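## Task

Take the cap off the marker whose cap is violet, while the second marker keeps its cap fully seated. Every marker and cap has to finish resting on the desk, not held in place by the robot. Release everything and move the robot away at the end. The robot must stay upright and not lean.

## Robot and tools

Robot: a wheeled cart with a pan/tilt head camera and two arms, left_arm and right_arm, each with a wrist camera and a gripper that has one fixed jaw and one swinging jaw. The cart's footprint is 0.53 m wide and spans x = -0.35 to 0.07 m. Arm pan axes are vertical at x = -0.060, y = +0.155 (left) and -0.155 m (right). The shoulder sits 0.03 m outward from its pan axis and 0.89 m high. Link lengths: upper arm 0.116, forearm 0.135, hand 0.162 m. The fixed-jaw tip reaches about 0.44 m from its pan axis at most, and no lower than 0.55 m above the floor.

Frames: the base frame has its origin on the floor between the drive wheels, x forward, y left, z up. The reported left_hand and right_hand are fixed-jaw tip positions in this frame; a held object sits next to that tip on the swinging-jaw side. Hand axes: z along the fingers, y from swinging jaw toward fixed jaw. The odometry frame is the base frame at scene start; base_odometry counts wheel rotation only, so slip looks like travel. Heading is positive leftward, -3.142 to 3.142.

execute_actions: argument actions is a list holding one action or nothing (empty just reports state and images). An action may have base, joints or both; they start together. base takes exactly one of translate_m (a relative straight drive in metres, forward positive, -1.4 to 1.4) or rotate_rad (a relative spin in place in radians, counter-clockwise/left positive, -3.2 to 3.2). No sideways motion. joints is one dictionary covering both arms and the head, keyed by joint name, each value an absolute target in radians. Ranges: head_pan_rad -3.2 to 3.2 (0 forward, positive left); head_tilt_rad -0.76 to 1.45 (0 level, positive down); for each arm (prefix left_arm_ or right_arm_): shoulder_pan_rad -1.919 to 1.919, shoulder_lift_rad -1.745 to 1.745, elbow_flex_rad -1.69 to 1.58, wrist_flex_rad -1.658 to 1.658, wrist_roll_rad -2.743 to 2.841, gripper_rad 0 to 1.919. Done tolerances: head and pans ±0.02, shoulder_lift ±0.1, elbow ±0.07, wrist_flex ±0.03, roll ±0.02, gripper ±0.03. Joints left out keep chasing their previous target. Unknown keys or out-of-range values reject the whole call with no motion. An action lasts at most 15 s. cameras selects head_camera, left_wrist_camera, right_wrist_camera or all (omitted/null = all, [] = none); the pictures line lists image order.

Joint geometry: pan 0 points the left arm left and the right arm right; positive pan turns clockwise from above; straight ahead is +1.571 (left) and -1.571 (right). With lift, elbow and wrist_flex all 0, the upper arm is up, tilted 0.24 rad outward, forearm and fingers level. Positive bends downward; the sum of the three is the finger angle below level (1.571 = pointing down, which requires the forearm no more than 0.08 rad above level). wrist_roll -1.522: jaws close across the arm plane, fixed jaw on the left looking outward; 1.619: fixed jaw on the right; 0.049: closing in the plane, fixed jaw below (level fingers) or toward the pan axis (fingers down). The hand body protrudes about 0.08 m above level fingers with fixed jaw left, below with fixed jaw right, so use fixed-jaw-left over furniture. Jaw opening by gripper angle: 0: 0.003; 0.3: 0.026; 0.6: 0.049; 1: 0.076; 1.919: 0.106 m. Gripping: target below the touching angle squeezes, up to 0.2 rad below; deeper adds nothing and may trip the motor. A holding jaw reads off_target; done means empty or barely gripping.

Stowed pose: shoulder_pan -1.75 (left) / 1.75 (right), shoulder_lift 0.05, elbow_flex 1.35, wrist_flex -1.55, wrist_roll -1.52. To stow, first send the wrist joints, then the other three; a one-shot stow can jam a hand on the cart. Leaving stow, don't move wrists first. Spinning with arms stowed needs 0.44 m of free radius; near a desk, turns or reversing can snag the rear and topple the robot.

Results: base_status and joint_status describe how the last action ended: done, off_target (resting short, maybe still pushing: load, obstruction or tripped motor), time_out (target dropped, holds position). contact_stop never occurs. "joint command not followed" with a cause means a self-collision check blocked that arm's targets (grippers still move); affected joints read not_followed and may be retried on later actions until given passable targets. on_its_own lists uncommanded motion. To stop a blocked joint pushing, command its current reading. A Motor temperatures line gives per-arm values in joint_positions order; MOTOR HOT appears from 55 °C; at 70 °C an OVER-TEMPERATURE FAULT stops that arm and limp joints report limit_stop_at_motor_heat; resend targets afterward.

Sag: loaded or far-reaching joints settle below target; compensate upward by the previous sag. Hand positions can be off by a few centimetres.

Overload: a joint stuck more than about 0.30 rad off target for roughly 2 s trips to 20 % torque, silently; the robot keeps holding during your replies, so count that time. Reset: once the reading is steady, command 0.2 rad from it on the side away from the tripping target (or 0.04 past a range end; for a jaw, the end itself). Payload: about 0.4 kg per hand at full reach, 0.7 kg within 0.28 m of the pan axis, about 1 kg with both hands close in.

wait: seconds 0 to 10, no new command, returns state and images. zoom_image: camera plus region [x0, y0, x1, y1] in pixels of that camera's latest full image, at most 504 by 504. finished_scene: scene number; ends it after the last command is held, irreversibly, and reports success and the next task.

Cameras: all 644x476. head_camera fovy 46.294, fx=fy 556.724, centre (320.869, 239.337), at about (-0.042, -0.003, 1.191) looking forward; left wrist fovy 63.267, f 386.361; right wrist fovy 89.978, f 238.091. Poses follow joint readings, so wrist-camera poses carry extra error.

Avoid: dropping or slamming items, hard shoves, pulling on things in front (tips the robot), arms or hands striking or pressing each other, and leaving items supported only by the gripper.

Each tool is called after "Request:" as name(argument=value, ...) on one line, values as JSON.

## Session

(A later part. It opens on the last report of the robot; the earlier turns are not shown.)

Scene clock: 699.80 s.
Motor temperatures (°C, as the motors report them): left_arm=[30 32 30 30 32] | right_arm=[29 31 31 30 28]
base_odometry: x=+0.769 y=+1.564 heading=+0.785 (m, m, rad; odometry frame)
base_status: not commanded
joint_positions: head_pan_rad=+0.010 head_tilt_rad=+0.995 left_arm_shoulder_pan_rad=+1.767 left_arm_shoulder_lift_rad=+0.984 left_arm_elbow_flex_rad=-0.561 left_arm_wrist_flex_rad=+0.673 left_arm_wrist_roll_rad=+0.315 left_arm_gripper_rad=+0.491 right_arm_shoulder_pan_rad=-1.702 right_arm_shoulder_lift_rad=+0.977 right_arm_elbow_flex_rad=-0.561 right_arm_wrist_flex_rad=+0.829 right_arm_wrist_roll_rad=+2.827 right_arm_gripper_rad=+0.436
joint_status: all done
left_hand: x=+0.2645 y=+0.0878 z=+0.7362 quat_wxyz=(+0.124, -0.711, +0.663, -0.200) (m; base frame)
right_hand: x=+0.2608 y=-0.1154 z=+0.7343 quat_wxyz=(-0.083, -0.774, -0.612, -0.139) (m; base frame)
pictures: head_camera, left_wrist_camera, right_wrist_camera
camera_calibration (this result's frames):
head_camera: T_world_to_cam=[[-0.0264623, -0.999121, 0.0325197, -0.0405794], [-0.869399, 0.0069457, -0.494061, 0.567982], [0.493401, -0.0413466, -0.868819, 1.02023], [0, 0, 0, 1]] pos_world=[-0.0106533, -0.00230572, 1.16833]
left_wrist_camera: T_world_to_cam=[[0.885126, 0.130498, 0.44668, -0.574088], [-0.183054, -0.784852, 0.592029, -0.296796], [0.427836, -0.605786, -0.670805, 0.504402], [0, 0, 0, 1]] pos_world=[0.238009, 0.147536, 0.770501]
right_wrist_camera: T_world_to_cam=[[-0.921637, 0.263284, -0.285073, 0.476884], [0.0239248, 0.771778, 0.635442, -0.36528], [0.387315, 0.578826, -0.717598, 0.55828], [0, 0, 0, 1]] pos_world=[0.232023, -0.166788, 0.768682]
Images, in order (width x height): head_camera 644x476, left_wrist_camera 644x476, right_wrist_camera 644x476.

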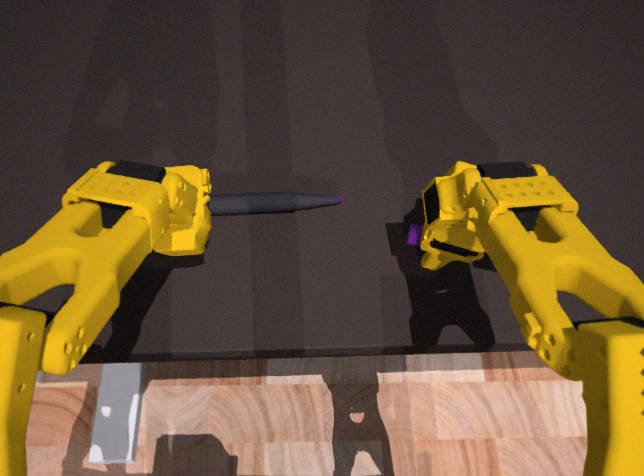

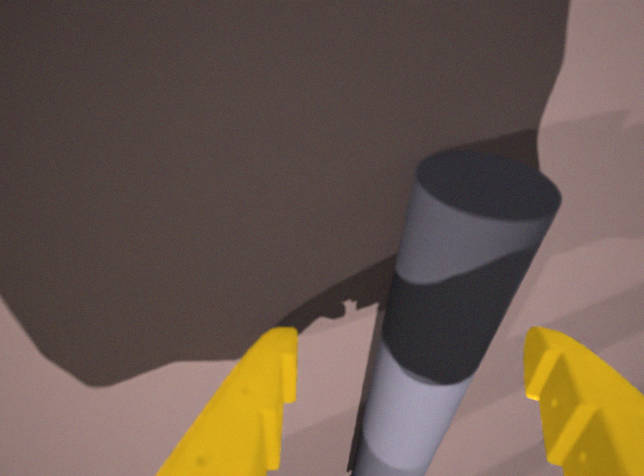

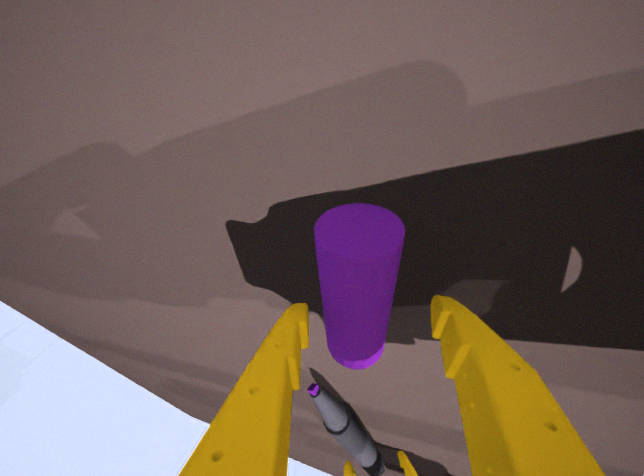

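Request:
execute_actions(actions=[{"joints": {"left_arm_shoulder_lift_rad": 0.62, "left_arm_wrist_flex_rad": 1.07, "right_arm_shoulder_lift_rad": 0.62, "right_arm_wrist_flex_rad": 1.15, "right_arm_gripper_rad": 0.6}}], cameras=["head_camera"])

Scene clock: 715.63 s.
Motor temperatures (°C, as the motors report them): left_arm=[30 32 30 30 32] | right_arm=[29 31 31 30 28]
base_odometry: x=+0.769 y=+1.564 heading=+0.785 (m, m, rad; odometry frame)
base_status: not commanded
joint_positions: head_pan_rad=+0.010 head_tilt_rad=+0.995 left_arm_shoulder_pan_rad=+1.767 left_arm_shoulder_lift_rad=+0.682 left_arm_elbow_flex_rad=-0.549 left_arm_wrist_flex_rad=+1.063 left_arm_wrist_roll_rad=+0.315 left_arm_gripper_rad=+0.493 right_arm_shoulder_pan_rad=-1.702 right_arm_shoulder_lift_rad=+0.681 right_arm_elbow_flex_rad=-0.561 right_arm_wrist_flex_rad=+1.145 right_arm_wrist_roll_rad=+2.827 right_arm_gripper_rad=+0.592
joint_status: all done
left_hand: x=+0.2427 y=+0.0922 z=+0.7989 quat_wxyz=(+0.098, -0.718, +0.670, -0.158) (m; base frame)
right_hand: x=+0.2506 y=-0.1167 z=+0.8020 quat_wxyz=(-0.078, -0.775, -0.613, -0.131) (m; base frame)
pictures: head_camera
camera_calibration (this result's frames):
head_camera: T_world_to_cam=[[-0.0264628, -0.999121, 0.0325197, -0.0405794], [-0.869399, 0.00694616, -0.494061, 0.567982], [0.493401, -0.0413468, -0.868819, 1.02023], [0, 0, 0, 1]] pos_world=[-0.0106533, -0.00230574, 1.16833]
Images, in order (width x height): head_camera 644x476.

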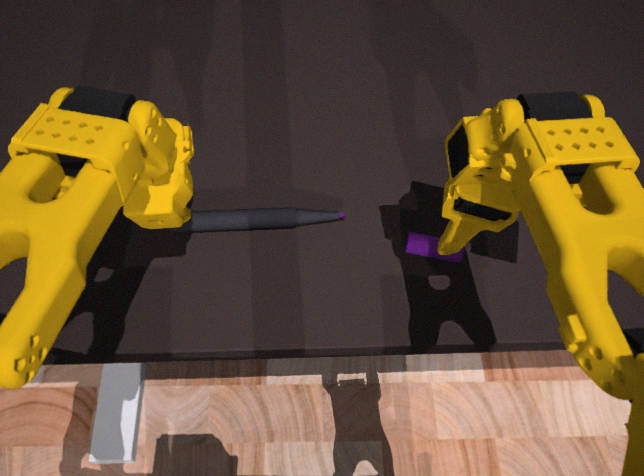

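Request:
execute_actions(actions=[], cameras=["head_camera"])

Scene clock: 717.00 s.
Motor temperatures (°C, as the motors report them): left_arm=[30 32 30 30 32] | right_arm=[29 31 31 30 28]
base_odometry: x=+0.769 y=+1.564 heading=+0.785 (m, m, rad; odometry frame)
base_status: not commanded
joint_positions: head_pan_rad=+0.010 head_tilt_rad=+0.995 left_arm_shoulder_pan_rad=+1.767 left_arm_shoulder_lift_rad=+0.682 left_arm_elbow_flex_rad=-0.549 left_arm_wrist_flex_rad=+1.063 left_arm_wrist_roll_rad=+0.315 left_arm_gripper_rad=+0.493 right_arm_shoulder_pan_rad=-1.702 right_arm_shoulder_lift_rad=+0.681 right_arm_elbow_flex_rad=-0.561 right_arm_wrist_flex_rad=+1.145 right_arm_wrist_roll_rad=+2.827 right_arm_gripper_rad=+0.592
joint_status: all done
left_hand: x=+0.2427 y=+0.0922 z=+0.7989 quat_wxyz=(+0.098, -0.718, +0.670, -0.158) (m; base frame)
right_hand: x=+0.2506 y=-0.1167 z=+0.8020 quat_wxyz=(-0.078, -0.775, -0.613, -0.131) (m; base frame)
pictures: head_camera
camera_calibration (this result's frames):
head_camera: T_world_to_cam=[[-0.0264628, -0.999121, 0.0325197, -0.0405794], [-0.869399, 0.00694611, -0.494061, 0.567982], [0.493401, -0.0413468, -0.868819, 1.02023], [0, 0, 0, 1]] pos_world=[-0.0106533, -0.00230573, 1.16833]
Images, in order (width x height): head_camera 644x476.

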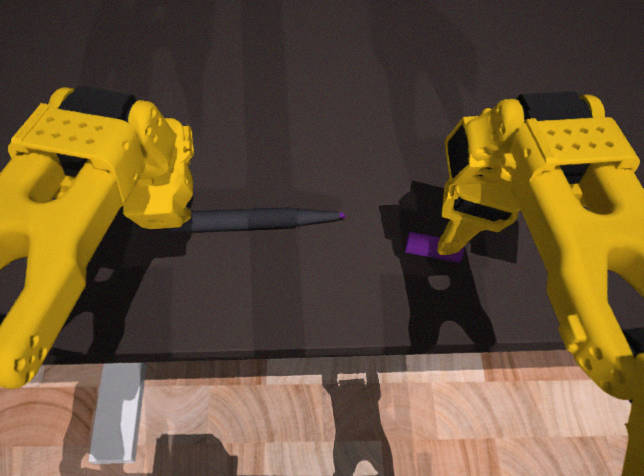

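Request:
execute_actions(actions=[{"base": {"translate_m": -0.45}, "joints": {"head_tilt_rad": 0.6, "left_arm_shoulder_lift_rad": 0.3, "right_arm_shoulder_lift_rad": 0.3}}], cameras=["head_camera"])

Scene clock: 722.27 s.
Motor temperatures (°C, as the motors report them): left_arm=[30 32 30 30 32] | right_arm=[29 31 31 30 28]
base_odometry: x=+0.451 y=+1.246 heading=+0.786 (m, m, rad; odometry frame)
base_status: done
joint_positions: head_pan_rad=+0.010 head_tilt_rad=+0.614 left_arm_shoulder_pan_rad=+1.767 left_arm_shoulder_lift_rad=+0.355 left_arm_elbow_flex_rad=-0.549 left_arm_wrist_flex_rad=+1.065 left_arm_wrist_roll_rad=+0.315 left_arm_gripper_rad=+0.493 right_arm_shoulder_pan_rad=-1.702 right_arm_shoulder_lift_rad=+0.355 right_arm_elbow_flex_rad=-0.561 right_arm_wrist_flex_rad=+1.147 right_arm_wrist_roll_rad=+2.827 right_arm_gripper_rad=+0.592
joint_status: all done
left_hand: x=+0.2580 y=+0.0891 z=+0.8933 quat_wxyz=(+0.180, -0.687, +0.641, -0.292) (m; base frame)
right_hand: x=+0.2649 y=-0.1148 z=+0.8969 quat_wxyz=(-0.158, -0.746, -0.590, -0.266) (m; base frame)
pictures: head_camera
camera_calibration (this result's frames):
head_camera: T_world_to_cam=[[-0.0359475, -0.999215, 0.0166346, -0.0227415], [-0.623188, 0.00940095, -0.782015, 0.910989], [0.781245, -0.038478, -0.623037, 0.750864], [0, 0, 0, 1]] pos_world=[-0.0197088, -0.00239602, 1.1806]
Images, in order (width x height): head_camera 644x476.

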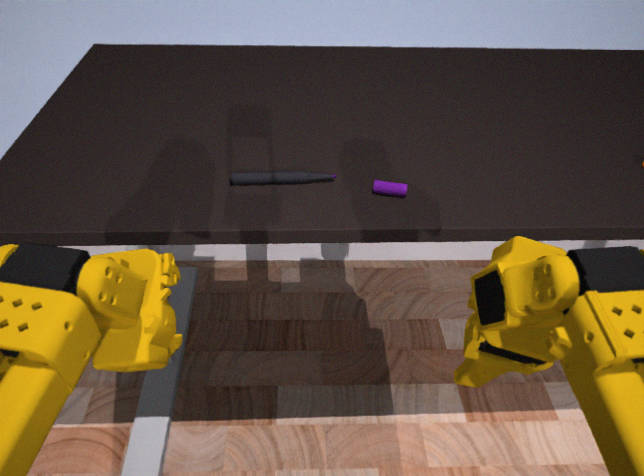

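Request:
finished_scene(scene=1)

The scene is finished: the task was done.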